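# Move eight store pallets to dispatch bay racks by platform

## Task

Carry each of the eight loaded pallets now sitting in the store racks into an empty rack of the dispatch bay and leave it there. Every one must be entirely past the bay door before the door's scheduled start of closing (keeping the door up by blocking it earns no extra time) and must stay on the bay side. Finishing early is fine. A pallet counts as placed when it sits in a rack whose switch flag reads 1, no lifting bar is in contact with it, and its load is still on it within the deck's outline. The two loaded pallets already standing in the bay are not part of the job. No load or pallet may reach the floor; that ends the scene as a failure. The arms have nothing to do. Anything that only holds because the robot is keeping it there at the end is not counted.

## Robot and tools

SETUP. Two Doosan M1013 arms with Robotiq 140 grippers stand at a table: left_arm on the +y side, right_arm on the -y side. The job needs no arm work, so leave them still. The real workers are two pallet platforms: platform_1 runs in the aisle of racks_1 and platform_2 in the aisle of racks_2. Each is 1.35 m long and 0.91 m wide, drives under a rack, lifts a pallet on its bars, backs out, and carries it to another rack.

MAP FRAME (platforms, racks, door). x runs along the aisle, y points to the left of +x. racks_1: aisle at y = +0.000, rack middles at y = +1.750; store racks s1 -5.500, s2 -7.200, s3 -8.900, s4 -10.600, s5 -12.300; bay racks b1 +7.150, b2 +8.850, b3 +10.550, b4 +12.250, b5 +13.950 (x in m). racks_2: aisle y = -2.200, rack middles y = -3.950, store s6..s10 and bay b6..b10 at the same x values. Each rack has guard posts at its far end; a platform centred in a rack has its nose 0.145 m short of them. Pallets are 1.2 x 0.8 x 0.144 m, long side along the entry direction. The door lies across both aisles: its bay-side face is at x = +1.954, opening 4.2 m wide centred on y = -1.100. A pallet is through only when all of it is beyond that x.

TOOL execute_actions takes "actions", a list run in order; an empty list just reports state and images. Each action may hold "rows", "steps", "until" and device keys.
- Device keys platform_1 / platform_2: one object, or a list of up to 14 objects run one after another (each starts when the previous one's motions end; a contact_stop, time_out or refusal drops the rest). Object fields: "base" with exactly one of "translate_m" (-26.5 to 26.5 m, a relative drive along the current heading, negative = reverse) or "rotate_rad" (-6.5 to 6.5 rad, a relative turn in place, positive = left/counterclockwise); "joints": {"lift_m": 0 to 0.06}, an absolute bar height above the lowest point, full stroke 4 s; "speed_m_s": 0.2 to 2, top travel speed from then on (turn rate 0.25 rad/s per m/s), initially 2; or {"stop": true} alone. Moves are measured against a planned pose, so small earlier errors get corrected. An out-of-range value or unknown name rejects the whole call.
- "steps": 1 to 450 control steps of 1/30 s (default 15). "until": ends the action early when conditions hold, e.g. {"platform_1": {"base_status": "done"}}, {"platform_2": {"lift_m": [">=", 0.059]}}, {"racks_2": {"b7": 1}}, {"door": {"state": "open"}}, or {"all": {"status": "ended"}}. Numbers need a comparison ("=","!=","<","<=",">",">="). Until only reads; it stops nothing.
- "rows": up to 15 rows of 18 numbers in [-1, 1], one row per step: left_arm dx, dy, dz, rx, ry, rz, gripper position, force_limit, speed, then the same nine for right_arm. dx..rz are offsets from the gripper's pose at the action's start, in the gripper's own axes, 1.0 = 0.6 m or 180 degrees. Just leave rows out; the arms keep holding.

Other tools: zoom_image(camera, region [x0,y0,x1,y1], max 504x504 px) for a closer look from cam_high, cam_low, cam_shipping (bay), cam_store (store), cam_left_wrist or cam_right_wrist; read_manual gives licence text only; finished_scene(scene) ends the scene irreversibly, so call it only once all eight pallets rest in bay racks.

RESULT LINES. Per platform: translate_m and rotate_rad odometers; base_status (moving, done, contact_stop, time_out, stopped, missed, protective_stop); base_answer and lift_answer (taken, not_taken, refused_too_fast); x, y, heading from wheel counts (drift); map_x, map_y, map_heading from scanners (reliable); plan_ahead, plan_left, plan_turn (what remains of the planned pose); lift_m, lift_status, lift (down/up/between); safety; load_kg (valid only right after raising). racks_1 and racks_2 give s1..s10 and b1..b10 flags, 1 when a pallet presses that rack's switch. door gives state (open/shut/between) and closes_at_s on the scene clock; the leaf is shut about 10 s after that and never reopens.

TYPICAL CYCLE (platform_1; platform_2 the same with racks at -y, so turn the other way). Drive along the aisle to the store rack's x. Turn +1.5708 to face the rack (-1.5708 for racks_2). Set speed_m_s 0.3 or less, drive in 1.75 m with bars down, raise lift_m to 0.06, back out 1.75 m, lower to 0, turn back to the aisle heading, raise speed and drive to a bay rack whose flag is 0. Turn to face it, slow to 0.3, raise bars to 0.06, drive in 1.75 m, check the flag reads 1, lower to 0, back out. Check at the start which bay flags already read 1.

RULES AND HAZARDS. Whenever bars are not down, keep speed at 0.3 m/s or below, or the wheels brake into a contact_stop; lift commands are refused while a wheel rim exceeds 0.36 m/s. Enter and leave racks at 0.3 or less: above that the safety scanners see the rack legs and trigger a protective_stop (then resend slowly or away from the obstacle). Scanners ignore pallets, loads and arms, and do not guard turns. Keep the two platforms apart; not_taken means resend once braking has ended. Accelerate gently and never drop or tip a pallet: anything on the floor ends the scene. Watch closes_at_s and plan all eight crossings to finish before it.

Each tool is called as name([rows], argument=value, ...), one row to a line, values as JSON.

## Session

execute_actions(actions=[])

Scene clock: 0.00 s.
left_arm: end_effector_position=(+0.3426, +1.0985, +0.3687) position_measured=3 object_status=3 end_effector_quat_wxyz=(-0.207, +0.598, +0.738, +0.234) end_effector_velocity=(+0.000, -0.000, -0.000) end_effector_angular_velocity=(-0.000, -0.001, -0.001) | right_arm: end_effector_position=(+0.9359, +0.0998, +0.2164) position_measured=3 object_status=3 end_effector_quat_wxyz=(+0.169, -0.301, +0.937, -0.043) end_effector_velocity=(-0.000, +0.002, +0.003) end_effector_angular_velocity=(+0.003, -0.004, +0.002)
Joint positions: left_arm=[ 0.981 -0.081  1.894  0.565  0.946  0.336] | right_arm=[ 0.553  0.741  0.975 -0.187  1.122 -1.564]
Joint velocities: left_arm=[-0.     0.     0.    -0.001 -0.001  0.   ] | right_arm=[ 0.002 -0.002 -0.002  0.    -0.001 -0.   ]
Joint torques (N m, as the joint torque sensors report them, + toward a larger angle): no reading
Flange force (N, the push that the arm receives, along the gripper's own x y z axes): no reading
Hand target (left_arm): +0.343, +1.099, +0.369; -0.207, +0.598, +0.738, +0.234
Hand target (right_arm): +0.936, +0.100, +0.216; +0.169, -0.301, +0.937, -0.043
platform_1.base_odometry: x=+0.000 y=+0.000 heading=+0.000 (m, m, rad; from the platform's pose at the start)
platform_1.map_pose: map_x=-4.31 map_y=-0.02 map_heading=+0.0175 (m, m, rad; on the building's map)
platform_1.planned_pose: plan_ahead=+0.00 plan_left=+0.00 plan_turn=+0.0000 (m ahead, m left, rad left of the pose on the map)
platform_1.base_status: done
platform_1.joint_positions: lift_m=+0.000
platform_1.joint_status: done
platform_1: translate_m=0.000 translate_m_goal=0.000 rotate_rad=0.000 rotate_rad_goal=0.000 base_answer=taken lift_m_goal=0.000 lift_answer=taken lift=down safety=ok load_kg=-51 refusals=0 queue=idle queue_left=0
platform_2.base_odometry: x=+0.000 y=+0.000 heading=+0.000 (m, m, rad; from the platform's pose at the start)
platform_2.map_pose: map_x=-2.84 map_y=-2.16 map_heading=-0.0044 (m, m, rad; on the building's map)
platform_2.planned_pose: plan_ahead=+0.00 plan_left=+0.00 plan_turn=+0.0000 (m ahead, m left, rad left of the pose on the map)
platform_2.base_status: done
platform_2.joint_positions: lift_m=+0.000
platform_2.joint_status: done
platform_2: translate_m=0.000 translate_m_goal=0.000 rotate_rad=0.000 rotate_rad_goal=0.000 base_answer=taken lift_m_goal=0.000 lift_answer=taken lift=down safety=ok load_kg=-51 refusals=0 queue=idle queue_left=0
racks_1: s1=1 s2=1 s3=1 s4=0 s5=1 b1=0 b2=1 b3=0 b4=0 b5=0
racks_2: s6=1 s7=1 s8=0 s9=1 s10=1 b6=0 b7=0 b8=0 b9=1 b10=0
door: state=open closes_at_s=510
camera_calibration (this result's frames):
cam_left_wrist: T_world_to_cam=[[0.941106, 0.301969, 0.152102, -0.696992], [0.325821, -0.930139, -0.169355, 0.9782], [0.0903364, 0.208939, -0.973747, 0.294169], [0, 0, 0, 1]] pos_world=[0.31065, 1.05887, 0.558123]
cam_right_wrist: T_world_to_cam=[[-0.395821, 0.898307, -0.190709, 0.329007], [0.692163, 0.428314, 0.580911, -0.791311], [0.60352, 0.0979348, -0.791311, -0.212327], [0, 0, 0, 1]] pos_world=[0.806088, 0.0641742, 0.35441]

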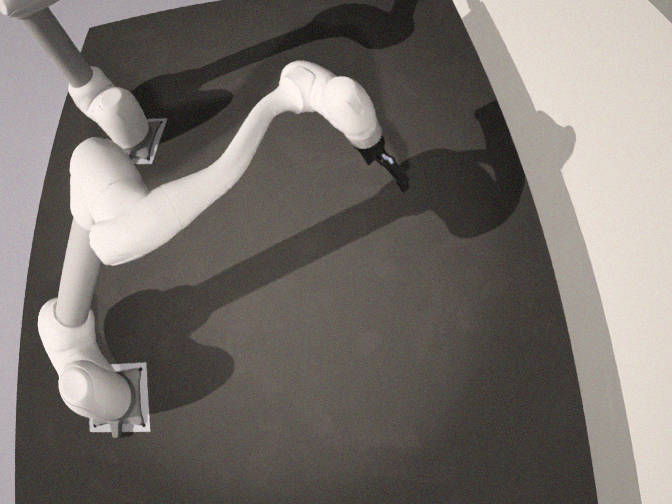

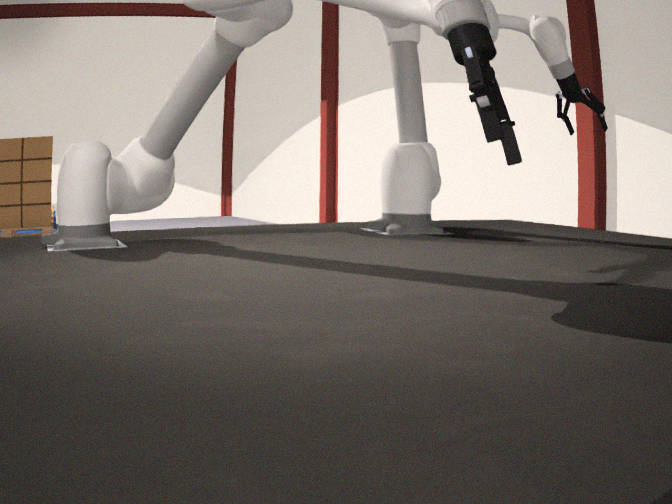

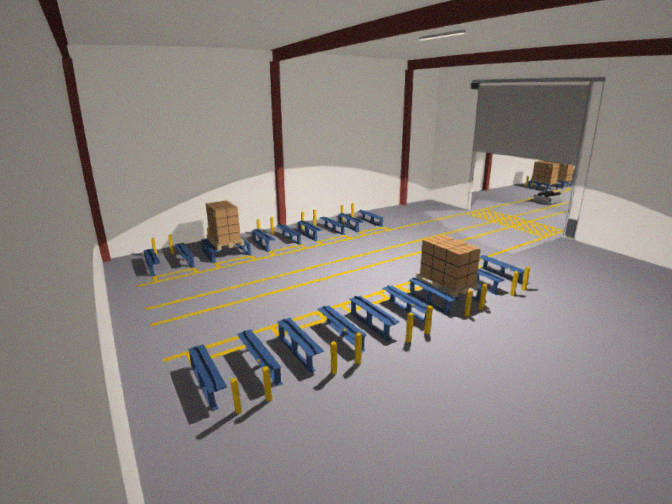

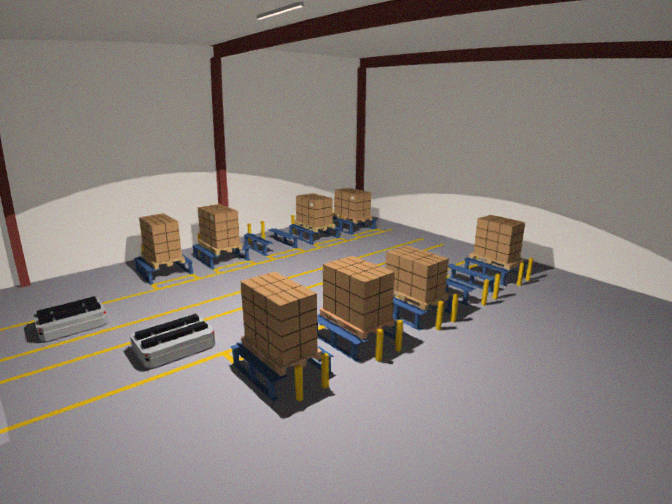

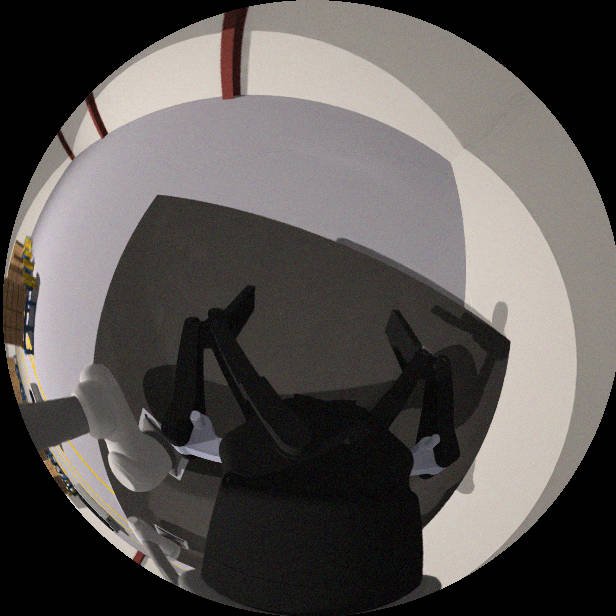

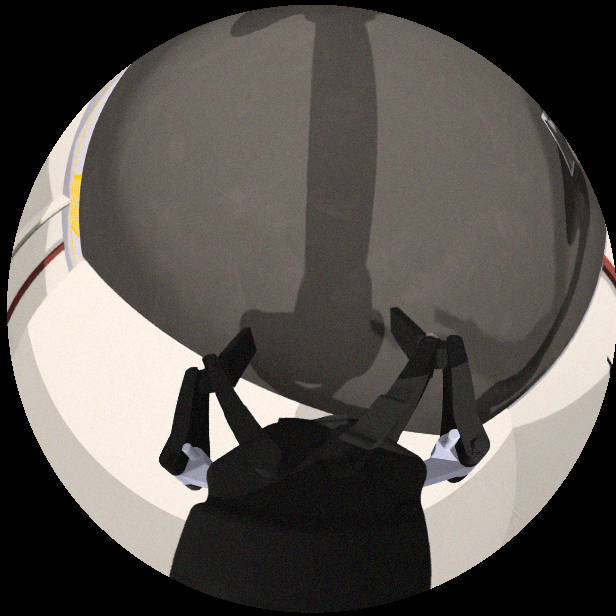

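execute_actions([
  {"platform_1":[{"base":{"rotate_rad":-0.0175},"speed_m_s":2},{"base":{"translate_m":-1.19}},{"base":{"rotate_rad":1.5708}},{"base":{"translate_m":1.77},"speed_m_s":0.3},{"joints":{"lift_m":0.06}},{"base":{"translate_m":-1.75}},{"joints":{"lift_m":0}},{"base":{"rotate_rad":-1.5708},"speed_m_s":2},{"base":{"translate_m":12.65}},{"base":{"rotate_rad":1.5708}},{"joints":{"lift_m":0.06},"speed_m_s":0.3},{"base":{"translate_m":1.75}},{"joints":{"lift_m":0}},{"base":{"translate_m":-1.75}}],"platform_2":[{"base":{"rotate_rad":0.0044},"speed_m_s":2},{"base":{"translate_m":-2.66}},{"base":{"rotate_rad":-1.5708}},{"base":{"translate_m":1.79},"speed_m_s":0.3},{"joints":{"lift_m":0.06}},{"base":{"translate_m":-1.75}},{"joints":{"lift_m":0}},{"base":{"rotate_rad":1.5708},"speed_m_s":2},{"base":{"translate_m":12.65}},{"base":{"rotate_rad":-1.5708}},{"joints":{"lift_m":0.06},"speed_m_s":0.3},{"base":{"translate_m":1.75}},{"joints":{"lift_m":0}},{"base":{"translate_m":-1.75}}],"steps":450},
  {"steps":300},
])

execute_actions([
  {"steps":450,"until":{"all":{"status":"ended"}}},
  {"steps":450,"until":{"all":{"status":"ended"}}},
  {"steps":450,"until":{"all":{"status":"ended"}}},
  {"steps":450,"until":{"all":{"status":"ended"}}},
])

Scene clock: 29.30 s.
left_arm: end_effector_position=(+0.3426, +1.0985, +0.3687) position_measured=3 object_status=3 end_effector_quat_wxyz=(-0.207, +0.598, +0.738, +0.234) end_effector_velocity=(+0.000, -0.000, -0.001) end_effector_angular_velocity=(-0.003, +0.000, +0.001) | right_arm: end_effector_position=(+0.9359, +0.0998, +0.2164) position_measured=3 object_status=3 end_effector_quat_wxyz=(+0.169, -0.301, +0.937, -0.043) end_effector_velocity=(+0.001, -0.001, +0.001) end_effector_angular_velocity=(+0.001, -0.001, -0.000)
Joint positions: left_arm=[ 0.981 -0.081  1.894  0.565  0.946  0.336] | right_arm=[ 0.553  0.741  0.975 -0.187  1.122 -1.564]
Joint velocities: left_arm=[ 0.     0.001  0.    -0.002  0.001 -0.   ] | right_arm=[-0.001 -0.001 -0.     0.    -0.001 -0.001]
Joint torques (N m, as the joint torque sensors report them, + toward a larger angle): left_arm=[  4.18 -32.46 -40.95   4.78  -0.94  -0.09] | right_arm=[  -2.17 -115.88  -43.46    3.77   -0.78    0.21]
Flange force (N, the push that the arm receives, along the gripper's own x y z axes): left_arm=[-4.5 4.7 -5.9] | right_arm=[-1.8 2.0 3.6]
Flange force at the end of the 1st action (N, along the gripper's axes at the end of the call): left_arm=[-3.0 3.6 -3.4] | right_arm=[-4.1 2.1 4.4]
Hand target (left_arm): +0.343, +1.099, +0.369; -0.207, +0.598, +0.738, +0.234
Hand target (right_arm): +0.936, +0.100, +0.216; +0.169, -0.301, +0.937, -0.043
platform_1.base_odometry: x=-1.197 y=+0.281 heading=+1.559 (m, m, rad; from the platform's pose at the start)
platform_1.map_pose: map_x=-5.50 map_y=+0.23 map_heading=+1.5708 (m, m, rad; on the building's map)
platform_1.planned_pose: plan_ahead=-0.23 plan_left=+0.00 plan_turn=+0.0000 (m ahead, m left, rad left of the pose on the map)
platform_1.base_status: moving
platform_1.joint_positions: lift_m=+0.060
platform_1.joint_status: done
platform_1: translate_m=-0.953 translate_m_goal=-1.170 rotate_rad=1.559 rotate_rad_goal=1.561 base_answer=taken lift_m_goal=0.060 lift_answer=taken lift=up safety=ok load_kg=320 refusals=0 queue=running queue_left=8
platform_2.base_odometry: x=-2.663 y=-0.529 heading=-1.578 (m, m, rad; from the platform's pose at the start)
platform_2.map_pose: map_x=-5.50 map_y=-2.70 map_heading=-1.5708 (m, m, rad; on the building's map)
platform_2.planned_pose: plan_ahead=-0.50 plan_left=+0.00 plan_turn=+0.0000 (m ahead, m left, rad left of the pose on the map)
platform_2.base_status: moving
platform_2.joint_positions: lift_m=+0.060
platform_2.joint_status: done
platform_2: translate_m=-2.133 translate_m_goal=-2.630 rotate_rad=-1.578 rotate_rad_goal=-1.577 base_answer=taken lift_m_goal=0.060 lift_answer=taken lift=up safety=ok load_kg=316 refusals=0 queue=running queue_left=8
racks_1: s1=0 s2=1 s3=1 s4=0 s5=1 b1=0 b2=1 b3=0 b4=0 b5=0
racks_2: s6=0 s7=1 s8=0 s9=1 s10=1 b6=0 b7=0 b8=0 b9=1 b10=0
door: state=open closes_at_s=510
camera_calibration (this result's frames):
cam_left_wrist: T_world_to_cam=[[0.941105, 0.301969, 0.152104, -0.696993], [0.325822, -0.930139, -0.169355, 0.978201], [0.0903378, 0.20894, -0.973747, 0.294168], [0, 0, 0, 1]] pos_world=[0.310651, 1.05887, 0.558125]
cam_right_wrist: T_world_to_cam=[[-0.395821, 0.898307, -0.19071, 0.329008], [0.692162, 0.428315, 0.580911, -0.791311], [0.60352, 0.0979343, -0.79131, -0.212327], [0, 0, 0, 1]] pos_world=[0.806088, 0.064174, 0.35441]

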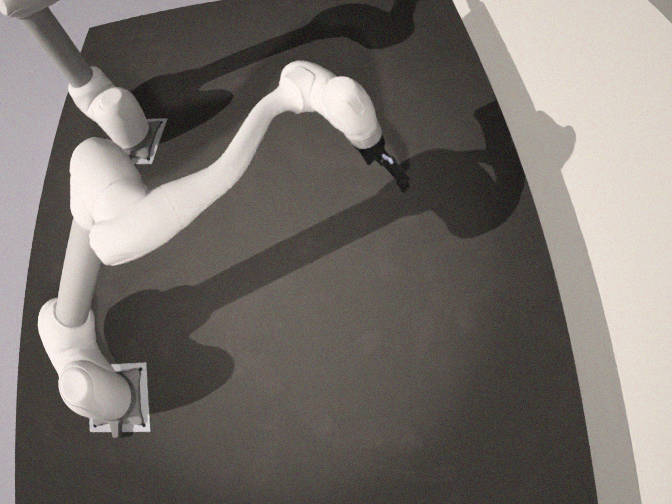

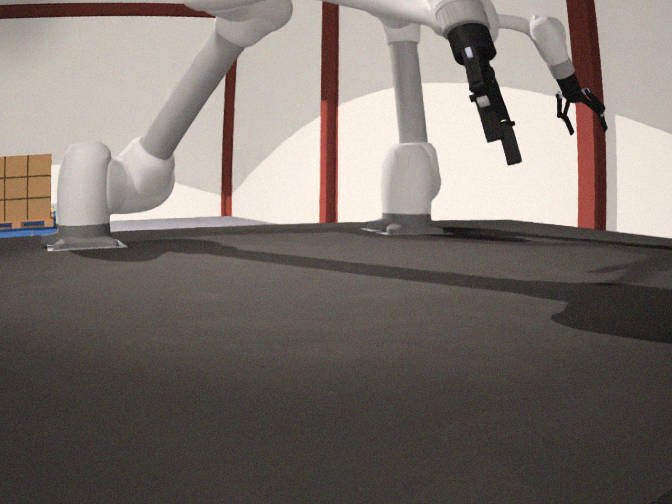

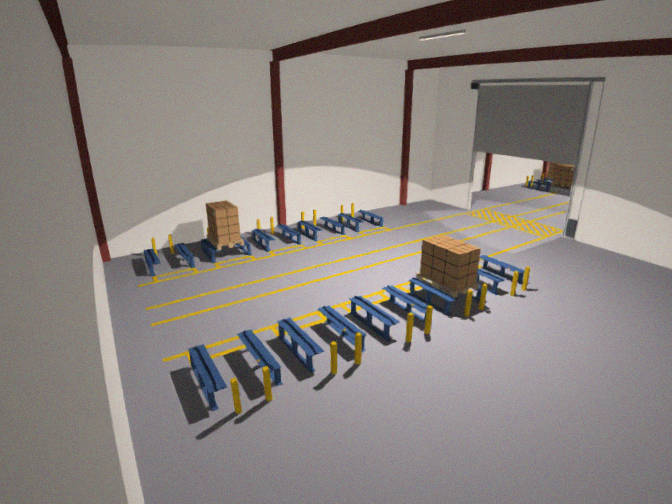

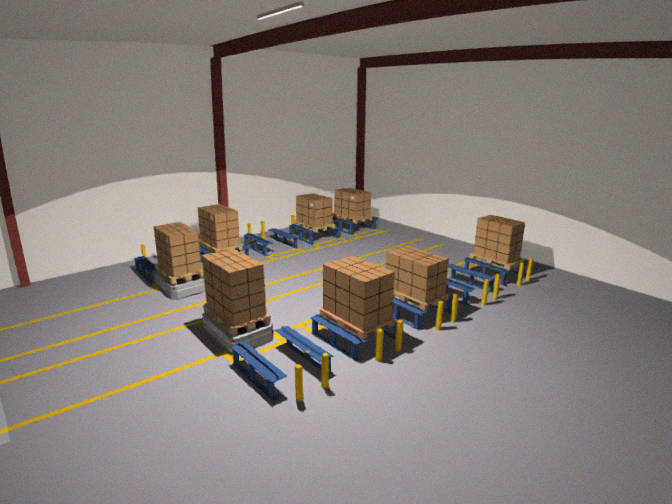

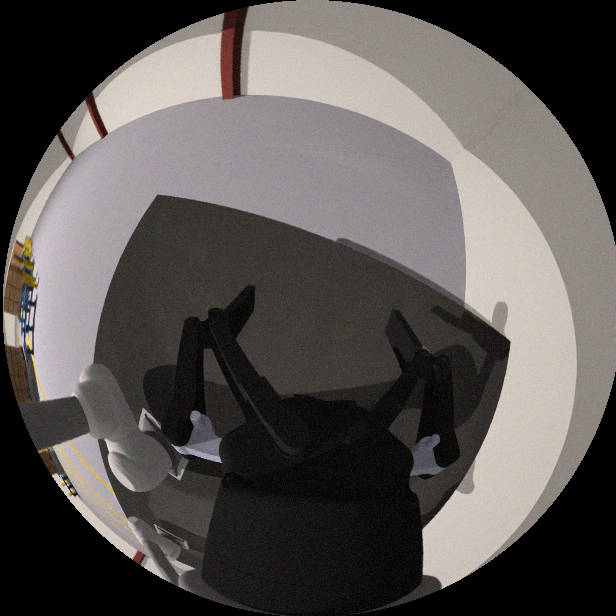

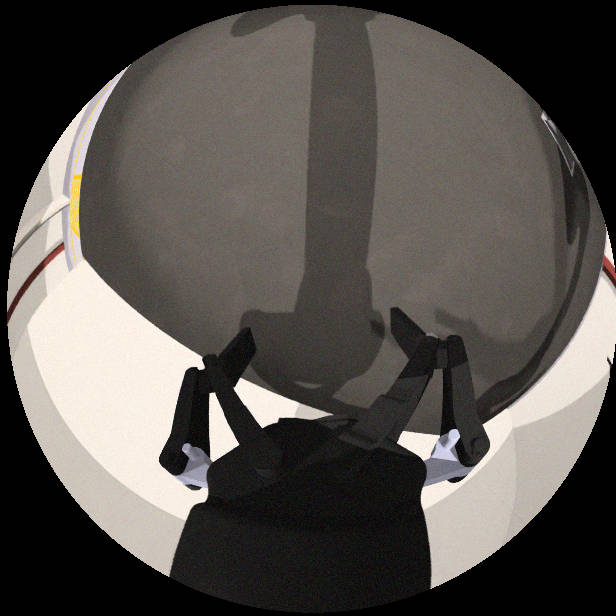

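Scene clock: 77.53 s.
left_arm: end_effector_position=(+0.3426, +1.0985, +0.3687) position_measured=3 object_status=3 end_effector_quat_wxyz=(-0.207, +0.598, +0.738, +0.234) end_effector_velocity=(+0.002, -0.002, -0.001) end_effector_angular_velocity=(-0.002, +0.000, -0.002) | right_arm: end_effector_position=(+0.9359, +0.0998, +0.2164) position_measured=3 object_status=3 end_effector_quat_wxyz=(+0.169, -0.301, +0.937, -0.043) end_effector_velocity=(+0.001, -0.000, -0.001) end_effector_angular_velocity=(-0.000, +0.001, -0.001)
Joint positions: left_arm=[ 0.981 -0.081  1.894  0.565  0.946  0.336] | right_arm=[ 0.553  0.741  0.975 -0.187  1.122 -1.564]
Joint velocities: left_arm=[-0.004  0.     0.    -0.002  0.001 -0.   ] | right_arm=[-0.001  0.001 -0.001  0.     0.     0.   ]
Joint torques (N m, as the joint torque sensors report them, + toward a larger angle): left_arm=[  3.26 -34.98 -41.28   4.76  -0.78   0.2 ] | right_arm=[  -1.13 -116.56  -43.53    3.87   -0.99    0.28]
Flange force (N, the push that the arm receives, along the gripper's own x y z axes): left_arm=[-3.2 6.9 -2.0] | right_arm=[-3.6 0.9 4.8]
Flange force at the end of the 1st action (N, along the gripper's axes at the end of the call): left_arm=[-3.3 2.2 -3.2] | right_arm=[-3.9 0.8 3.5]
Flange force at the end of the 2nd action (N, along the gripper's axes at the end of the call): left_arm=[-3.9 3.2 -4.7] | right_arm=[-2.0 2.7 3.0]
Flange force at the end of the 3rd action (N, along the gripper's axes at the end of the call): left_arm=[-3.1 2.5 -3.5] | right_arm=[-2.0 1.3 3.8]
Hand target (left_arm): +0.343, +1.099, +0.369; -0.207, +0.598, +0.738, +0.234
Hand target (right_arm): +0.936, +0.100, +0.216; +0.169, -0.301, +0.937, -0.043
platform_1.base_odometry: x=+11.486 y=-0.207 heading=+1.564 (m, m, rad; from the platform's pose at the start)
platform_1.map_pose: map_x=+7.15 map_y=+0.00 map_heading=+1.5708 (m, m, rad; on the building's map)
platform_1.planned_pose: plan_ahead=+0.00 plan_left=+0.00 plan_turn=+0.0000 (m ahead, m left, rad left of the pose on the map)
platform_1.base_status: done
platform_1.joint_positions: lift_m=+0.000
platform_1.joint_status: done
platform_1: translate_m=11.499 translate_m_goal=11.499 rotate_rad=1.564 rotate_rad_goal=1.563 base_answer=taken lift_m_goal=0.000 lift_answer=taken lift=down safety=ok load_kg=-49 refusals=0 queue=done queue_left=0
platform_2.base_odometry: x=+10.005 y=-0.045 heading=-1.579 (m, m, rad; from the platform's pose at the start)
platform_2.map_pose: map_x=+7.15 map_y=-2.20 map_heading=-1.5708 (m, m, rad; on the building's map)
platform_2.planned_pose: plan_ahead=+0.00 plan_left=+0.00 plan_turn=+0.0000 (m ahead, m left, rad left of the pose on the map)
platform_2.base_status: done
platform_2.joint_positions: lift_m=+0.000
platform_2.joint_status: done
platform_2: translate_m=10.050 translate_m_goal=10.050 rotate_rad=-1.579 rotate_rad_goal=-1.579 base_answer=taken lift_m_goal=0.000 lift_answer=taken lift=down safety=ok load_kg=-49 refusals=0 queue=done queue_left=0
racks_1: s1=0 s2=1 s3=1 s4=0 s5=1 b1=1 b2=1 b3=0 b4=0 b5=0
racks_2: s6=0 s7=1 s8=0 s9=1 s10=1 b6=1 b7=0 b8=0 b9=1 b10=0
door: state=open closes_at_s=510
camera_calibration (this result's frames):
cam_left_wrist: T_world_to_cam=[[0.941106, 0.301967, 0.152104, -0.696993], [0.32582, -0.93014, -0.169356, 0.978201], [0.0903384, 0.208941, -0.973747, 0.294168], [0, 0, 0, 1]] pos_world=[0.310652, 1.05887, 0.558125]
cam_right_wrist: T_world_to_cam=[[-0.395819, 0.898308, -0.19071, 0.329007], [0.692165, 0.428313, 0.580909, -0.791311], [0.603519, 0.097932, -0.791312, -0.212326], [0, 0, 0, 1]] pos_world=[0.806088, 0.0641729, 0.354409]

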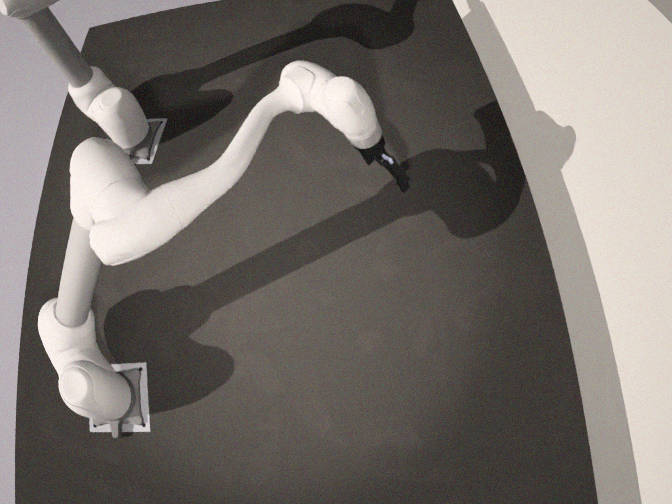

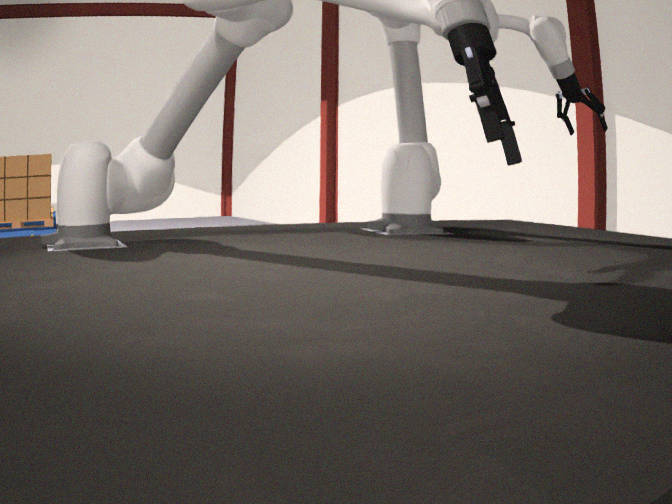

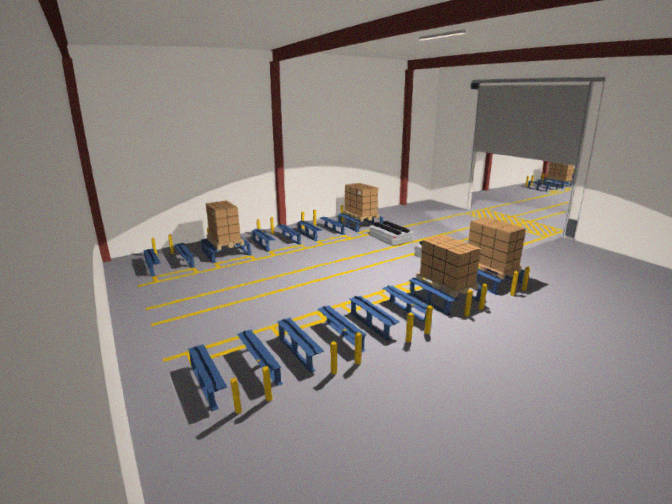

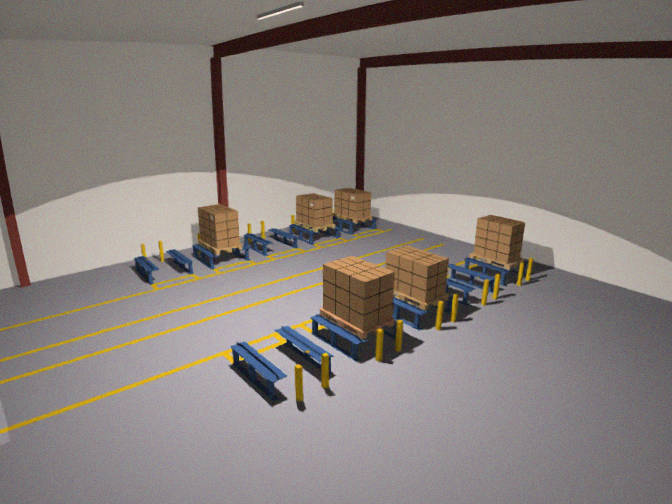

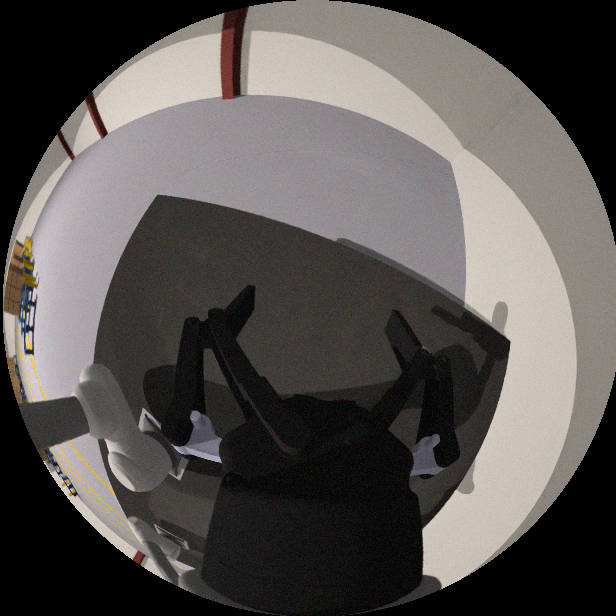

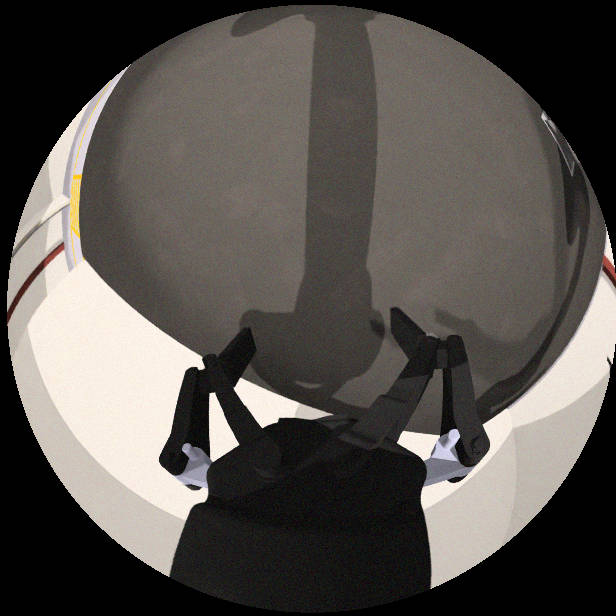

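execute_actions([
  {"platform_1":[{"base":{"rotate_rad":-1.5708},"speed_m_s":2},{"base":{"translate_m":-14.35}},{"base":{"rotate_rad":1.5708}},{"base":{"translate_m":1.75},"speed_m_s":0.3},{"joints":{"lift_m":0.06}},{"base":{"translate_m":-1.75}},{"joints":{"lift_m":0},"base":{"rotate_rad":-1.5708},"speed_m_s":2},{"base":{"translate_m":17.75}},{"base":{"rotate_rad":1.5708},"joints":{"lift_m":0.06}},{"base":{"translate_m":1.75},"speed_m_s":0.3},{"joints":{"lift_m":0}},{"base":{"translate_m":-1.75}}],"platform_2":[{"base":{"rotate_rad":1.5708},"speed_m_s":2},{"base":{"translate_m":-14.35}},{"base":{"rotate_rad":-1.5708}},{"base":{"translate_m":1.75},"speed_m_s":0.3},{"joints":{"lift_m":0.06}},{"base":{"translate_m":-1.75}},{"joints":{"lift_m":0},"base":{"rotate_rad":1.5708},"speed_m_s":2},{"base":{"translate_m":16.05}},{"base":{"rotate_rad":-1.5708},"joints":{"lift_m":0.06}},{"base":{"translate_m":1.75},"speed_m_s":0.3},{"joints":{"lift_m":0}},{"base":{"translate_m":-1.75}}],"steps":450},
  {"steps":450,"until":{"all":{"status":"ended"}}},
  {"steps":450,"until":{"all":{"status":"ended"}}},
])

execute_actions([
  {"steps":450,"until":{"all":{"status":"ended"}}},
  {"steps":450,"until":{"all":{"status":"ended"}}},
  {"steps":450,"until":{"all":{"status":"ended"}}},
])

Scene clock: 125.80 s.
left_arm: end_effector_position=(+0.3426, +1.0985, +0.3687) position_measured=3 object_status=3 end_effector_quat_wxyz=(-0.207, +0.598, +0.738, +0.234) end_effector_velocity=(+0.002, -0.001, +0.000) end_effector_angular_velocity=(+0.000, -0.002, -0.004) | right_arm: end_effector_position=(+0.9359, +0.0998, +0.2164) position_measured=3 object_status=3 end_effector_quat_wxyz=(+0.169, -0.301, +0.937, -0.043) end_effector_velocity=(+0.001, -0.001, +0.001) end_effector_angular_velocity=(+0.000, -0.000, -0.002)
Joint positions: left_arm=[ 0.981 -0.081  1.894  0.565  0.946  0.336] | right_arm=[ 0.553  0.741  0.975 -0.187  1.122 -1.564]
Joint velocities: left_arm=[-0.004 -0.001 -0.    -0.001 -0.001 -0.   ] | right_arm=[-0.001 -0.    -0.001 -0.     0.001  0.001]
Joint torques (N m, as the joint torque sensors report them, + toward a larger angle): left_arm=[  3.35 -32.99 -39.72   4.86  -1.02   0.1 ] | right_arm=[  -1.29 -115.13  -43.85    3.82   -0.85    0.29]
Flange force (N, the push that the arm receives, along the gripper's own x y z axes): left_arm=[-1.7 6.5 -5.7] | right_arm=[0.5 0.6 2.9]
Flange force at the end of the 1st action (N, along the gripper's axes at the end of the call): left_arm=[-3.1 5.4 -3.3] | right_arm=[-2.4 1.5 3.7]
Flange force at the end of the 2nd action (N, along the gripper's axes at the end of the call): left_arm=[-5.6 8.4 -4.1] | right_arm=[-2.8 3.0 3.3]
Hand target (left_arm): +0.343, +1.099, +0.369; -0.207, +0.598, +0.738, +0.234
Hand target (right_arm): +0.936, +0.100, +0.216; +0.169, -0.301, +0.937, -0.043
platform_1.base_odometry: x=-2.129 y=-0.019 heading=-0.022 (m, m, rad; from the platform's pose at the start)
platform_1.map_pose: map_x=-6.43 map_y=+0.00 map_heading=+0.0000 (m, m, rad; on the building's map)
platform_1.planned_pose: plan_ahead=+16.98 plan_left=+0.00 plan_turn=+0.0000 (m ahead, m left, rad left of the pose on the map)
platform_1.base_status: moving
platform_1.joint_positions: lift_m=+0.000
platform_1.joint_status: done
platform_1: translate_m=-2.094 translate_m_goal=14.879 rotate_rad=-0.022 rotate_rad_goal=-0.020 base_answer=taken lift_m_goal=0.000 lift_answer=taken lift=down safety=ok load_kg=-49 refusals=0 queue=running queue_left=4
platform_2.base_odometry: x=-3.204 y=+0.024 heading=-0.001 (m, m, rad; from the platform's pose at the start)
platform_2.map_pose: map_x=-6.03 map_y=-2.20 map_heading=+0.0000 (m, m, rad; on the building's map)
platform_2.planned_pose: plan_ahead=+14.88 plan_left=+0.00 plan_turn=+0.0000 (m ahead, m left, rad left of the pose on the map)
platform_2.base_status: moving
platform_2.joint_positions: lift_m=+0.000
platform_2.joint_status: done
platform_2: translate_m=-3.129 translate_m_goal=11.760 rotate_rad=-0.001 rotate_rad_goal=-0.002 base_answer=taken lift_m_goal=0.000 lift_answer=taken lift=down safety=ok load_kg=-49 refusals=0 queue=running queue_left=4
racks_1: s1=0 s2=0 s3=1 s4=0 s5=1 b1=1 b2=1 b3=0 b4=0 b5=0
racks_2: s6=0 s7=0 s8=0 s9=1 s10=1 b6=1 b7=0 b8=0 b9=1 b10=0
door: state=open closes_at_s=510
camera_calibration (this result's frames):
cam_left_wrist: T_world_to_cam=[[0.941106, 0.301967, 0.152104, -0.696993], [0.32582, -0.93014, -0.169356, 0.978201], [0.0903379, 0.20894, -0.973747, 0.294168], [0, 0, 0, 1]] pos_world=[0.310652, 1.05887, 0.558124]
cam_right_wrist: T_world_to_cam=[[-0.395819, 0.898308, -0.19071, 0.329007], [0.692165, 0.428313, 0.580909, -0.791311], [0.603519, 0.0979322, -0.791312, -0.212326], [0, 0, 0, 1]] pos_world=[0.806088, 0.0641729, 0.354409]

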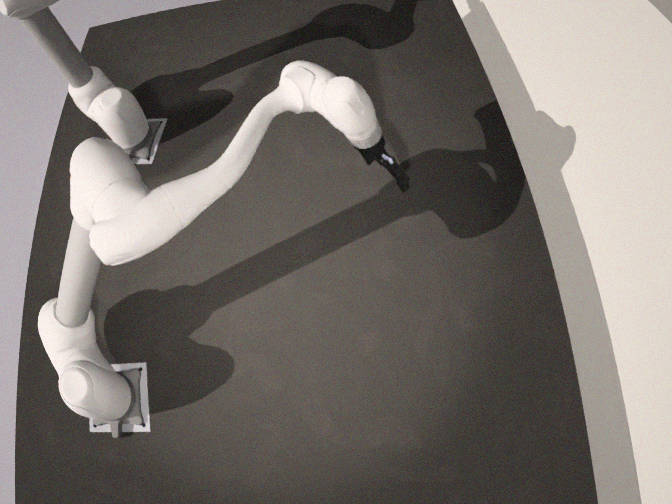

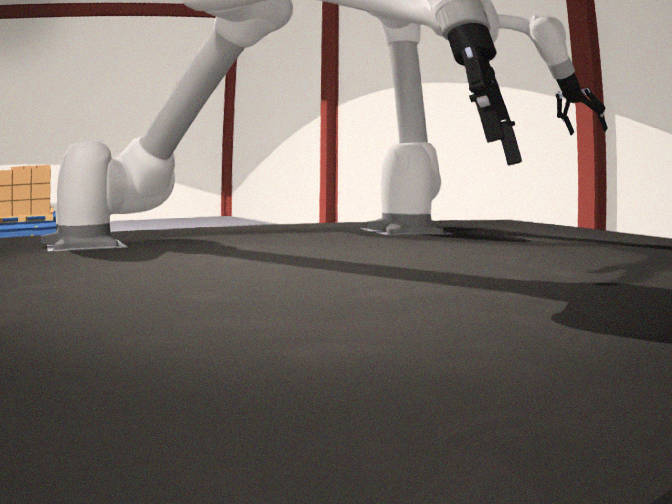

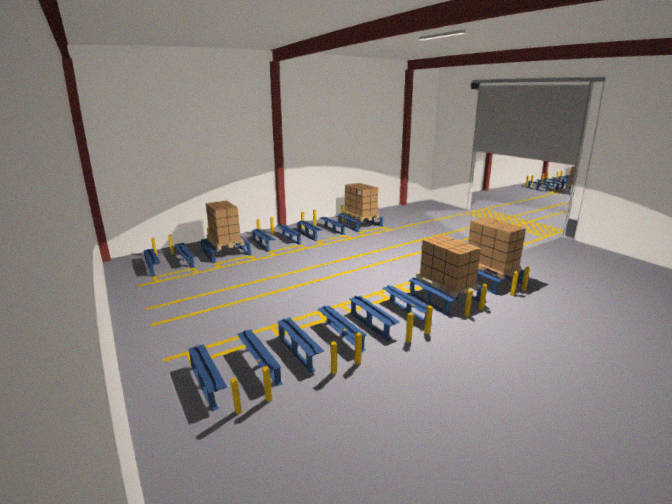

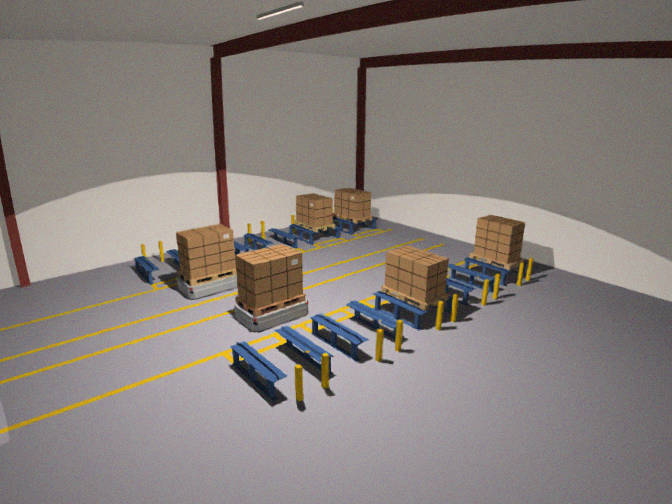

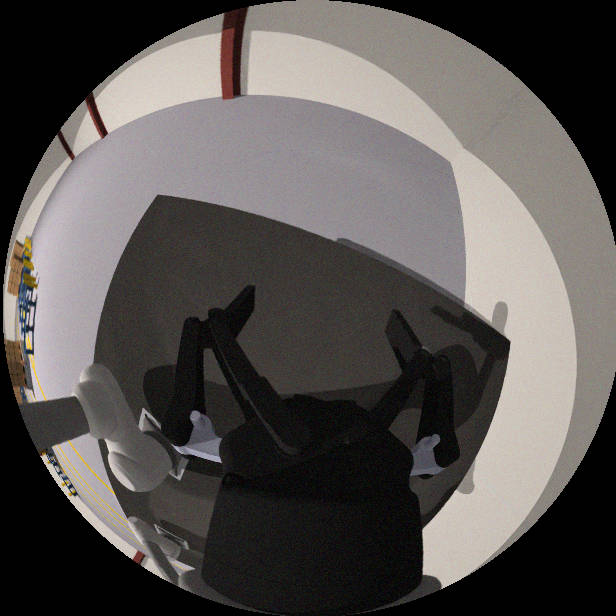

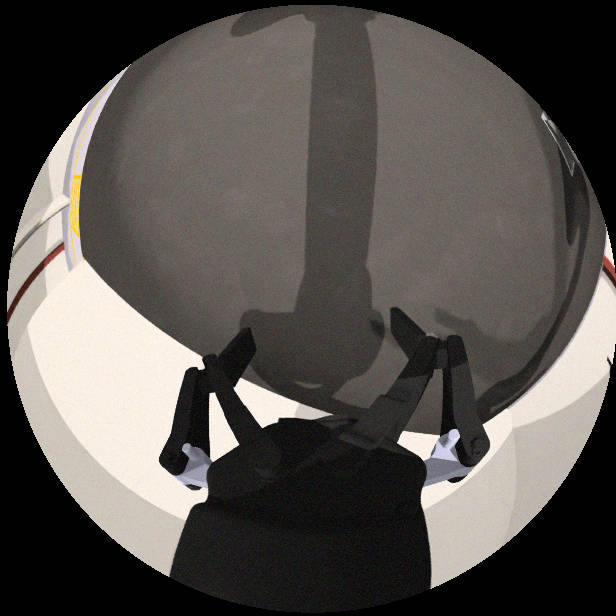

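Scene clock: 160.97 s.
left_arm: end_effector_position=(+0.3426, +1.0985, +0.3687) position_measured=3 object_status=3 end_effector_quat_wxyz=(-0.207, +0.598, +0.738, +0.234) end_effector_velocity=(+0.000, -0.001, +0.001) end_effector_angular_velocity=(+0.001, -0.002, -0.001) | right_arm: end_effector_position=(+0.9359, +0.0998, +0.2164) position_measured=3 object_status=3 end_effector_quat_wxyz=(+0.169, -0.301, +0.937, -0.043) end_effector_velocity=(+0.001, -0.000, -0.000) end_effector_angular_velocity=(+0.000, -0.001, -0.000)
Joint positions: left_arm=[ 0.981 -0.081  1.894  0.565  0.946  0.336] | right_arm=[ 0.553  0.741  0.975 -0.187  1.122 -1.564]
Joint velocities: left_arm=[-0.001 -0.002  0.    -0.    -0.     0.   ] | right_arm=[-0.001  0.001 -0.002 -0.    -0.001 -0.   ]
Joint torques (N m, as the joint torque sensors report them, + toward a larger angle): left_arm=[  4.68 -34.26 -40.73   4.53  -0.84  -0.08] | right_arm=[  -1.34 -116.04  -43.77    3.78   -0.83    0.31]
Flange force (N, the push that the arm receives, along the gripper's own x y z axes): left_arm=[-4.2 7.3 -5.0] | right_arm=[-1.4 1.2 3.9]
Flange force at the end of the 1st action (N, along the gripper's axes at the end of the call): left_arm=[-7.1 4.7 -6.8] | right_arm=[-1.5 0.8 4.2]
Flange force at the end of the 2nd action (N, along the gripper's axes at the end of the call): left_arm=[-4.7 5.6 -3.1] | right_arm=[-4.8 2.4 4.9]
Hand target (left_arm): +0.343, +1.099, +0.369; -0.207, +0.598, +0.738, +0.234
Hand target (right_arm): +0.936, +0.100, +0.216; +0.169, -0.301, +0.937, -0.043
platform_1.base_odometry: x=+14.914 y=-0.341 heading=+1.559 (m, m, rad; from the platform's pose at the start)
platform_1.map_pose: map_x=+10.55 map_y=+0.00 map_heading=+1.5708 (m, m, rad; on the building's map)
platform_1.planned_pose: plan_ahead=+0.00 plan_left=+0.00 plan_turn=+0.0000 (m ahead, m left, rad left of the pose on the map)
platform_1.base_status: done
platform_1.joint_positions: lift_m=+0.000
platform_1.joint_status: done
platform_1: translate_m=14.937 translate_m_goal=14.937 rotate_rad=1.559 rotate_rad_goal=1.560 base_answer=taken lift_m_goal=0.000 lift_answer=taken lift=down safety=ok load_kg=-49 refusals=0 queue=done queue_left=0
platform_2.base_odometry: x=+11.732 y=-0.026 heading=-1.583 (m, m, rad; from the platform's pose at the start)
platform_2.map_pose: map_x=+8.85 map_y=-2.20 map_heading=-1.5708 (m, m, rad; on the building's map)
platform_2.planned_pose: plan_ahead=+0.00 plan_left=+0.00 plan_turn=+0.0000 (m ahead, m left, rad left of the pose on the map)
platform_2.base_status: done
platform_2.joint_positions: lift_m=+0.000
platform_2.joint_status: done
platform_2: translate_m=11.789 translate_m_goal=11.789 rotate_rad=-1.583 rotate_rad_goal=-1.583 base_answer=taken lift_m_goal=0.000 lift_answer=taken lift=down safety=ok load_kg=-49 refusals=0 queue=done queue_left=0
racks_1: s1=0 s2=0 s3=1 s4=0 s5=1 b1=1 b2=1 b3=1 b4=0 b5=0
racks_2: s6=0 s7=0 s8=0 s9=1 s10=1 b6=1 b7=1 b8=0 b9=1 b10=0
door: state=open closes_at_s=510
camera_calibration (this result's frames):
cam_left_wrist: T_world_to_cam=[[0.941106, 0.301967, 0.152104, -0.696993], [0.32582, -0.93014, -0.169356, 0.978201], [0.090338, 0.20894, -0.973747, 0.294168], [0, 0, 0, 1]] pos_world=[0.310652, 1.05887, 0.558124]
cam_right_wrist: T_world_to_cam=[[-0.395819, 0.898308, -0.19071, 0.329007], [0.692165, 0.428313, 0.58091, -0.791311], [0.603519, 0.0979323, -0.791311, -0.212326], [0, 0, 0, 1]] pos_world=[0.806088, 0.0641729, 0.354409]

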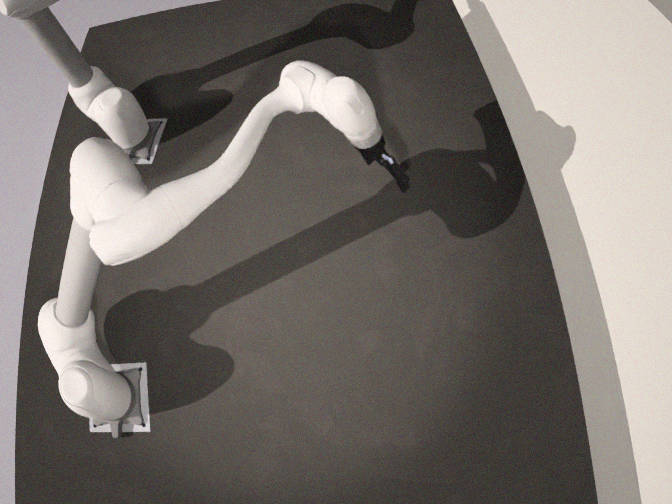

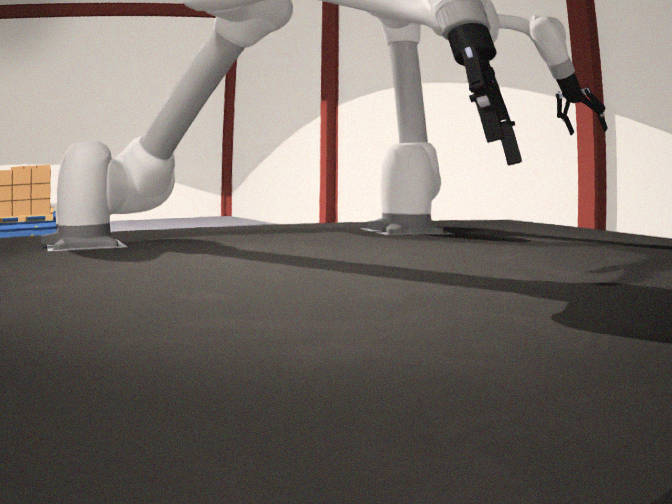

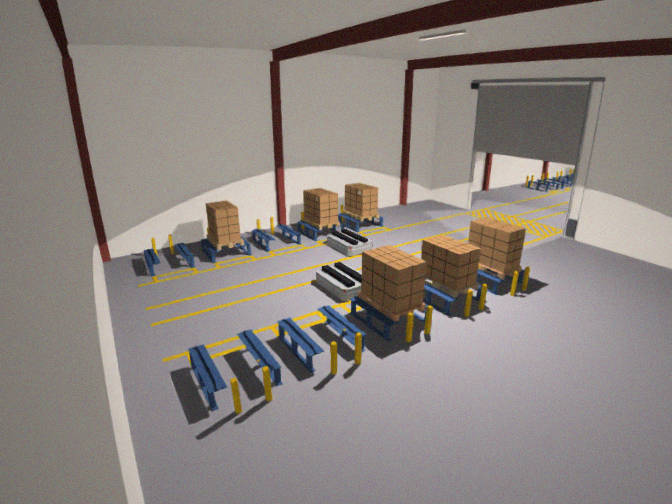

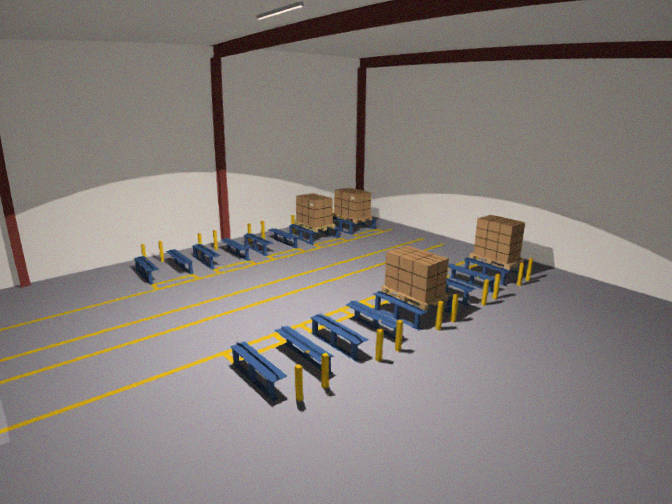

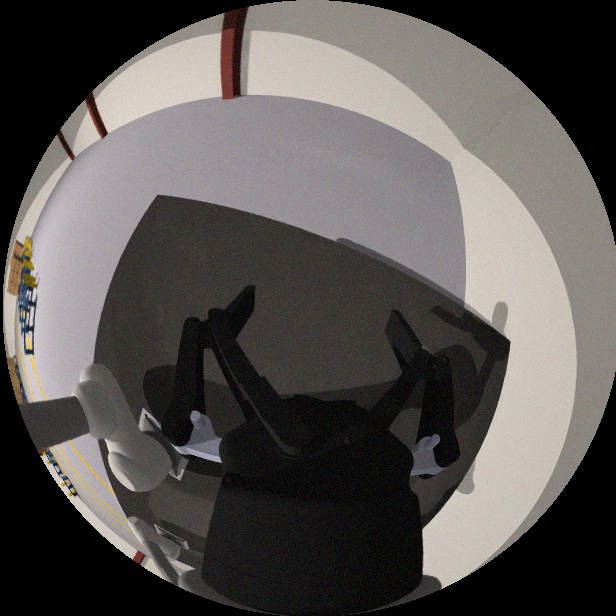

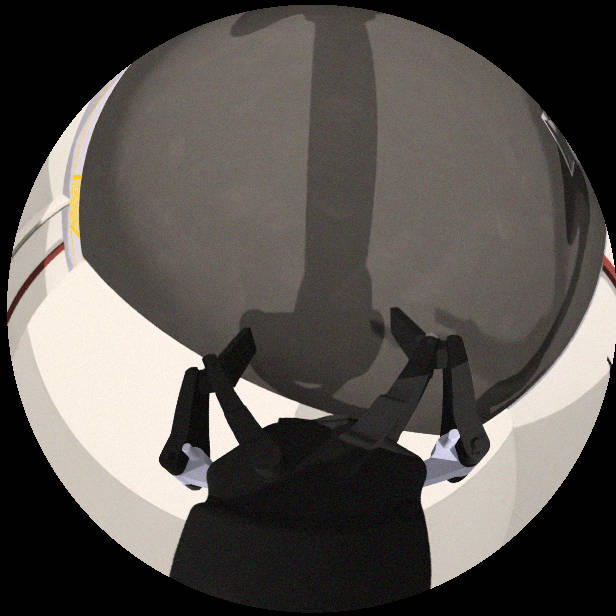

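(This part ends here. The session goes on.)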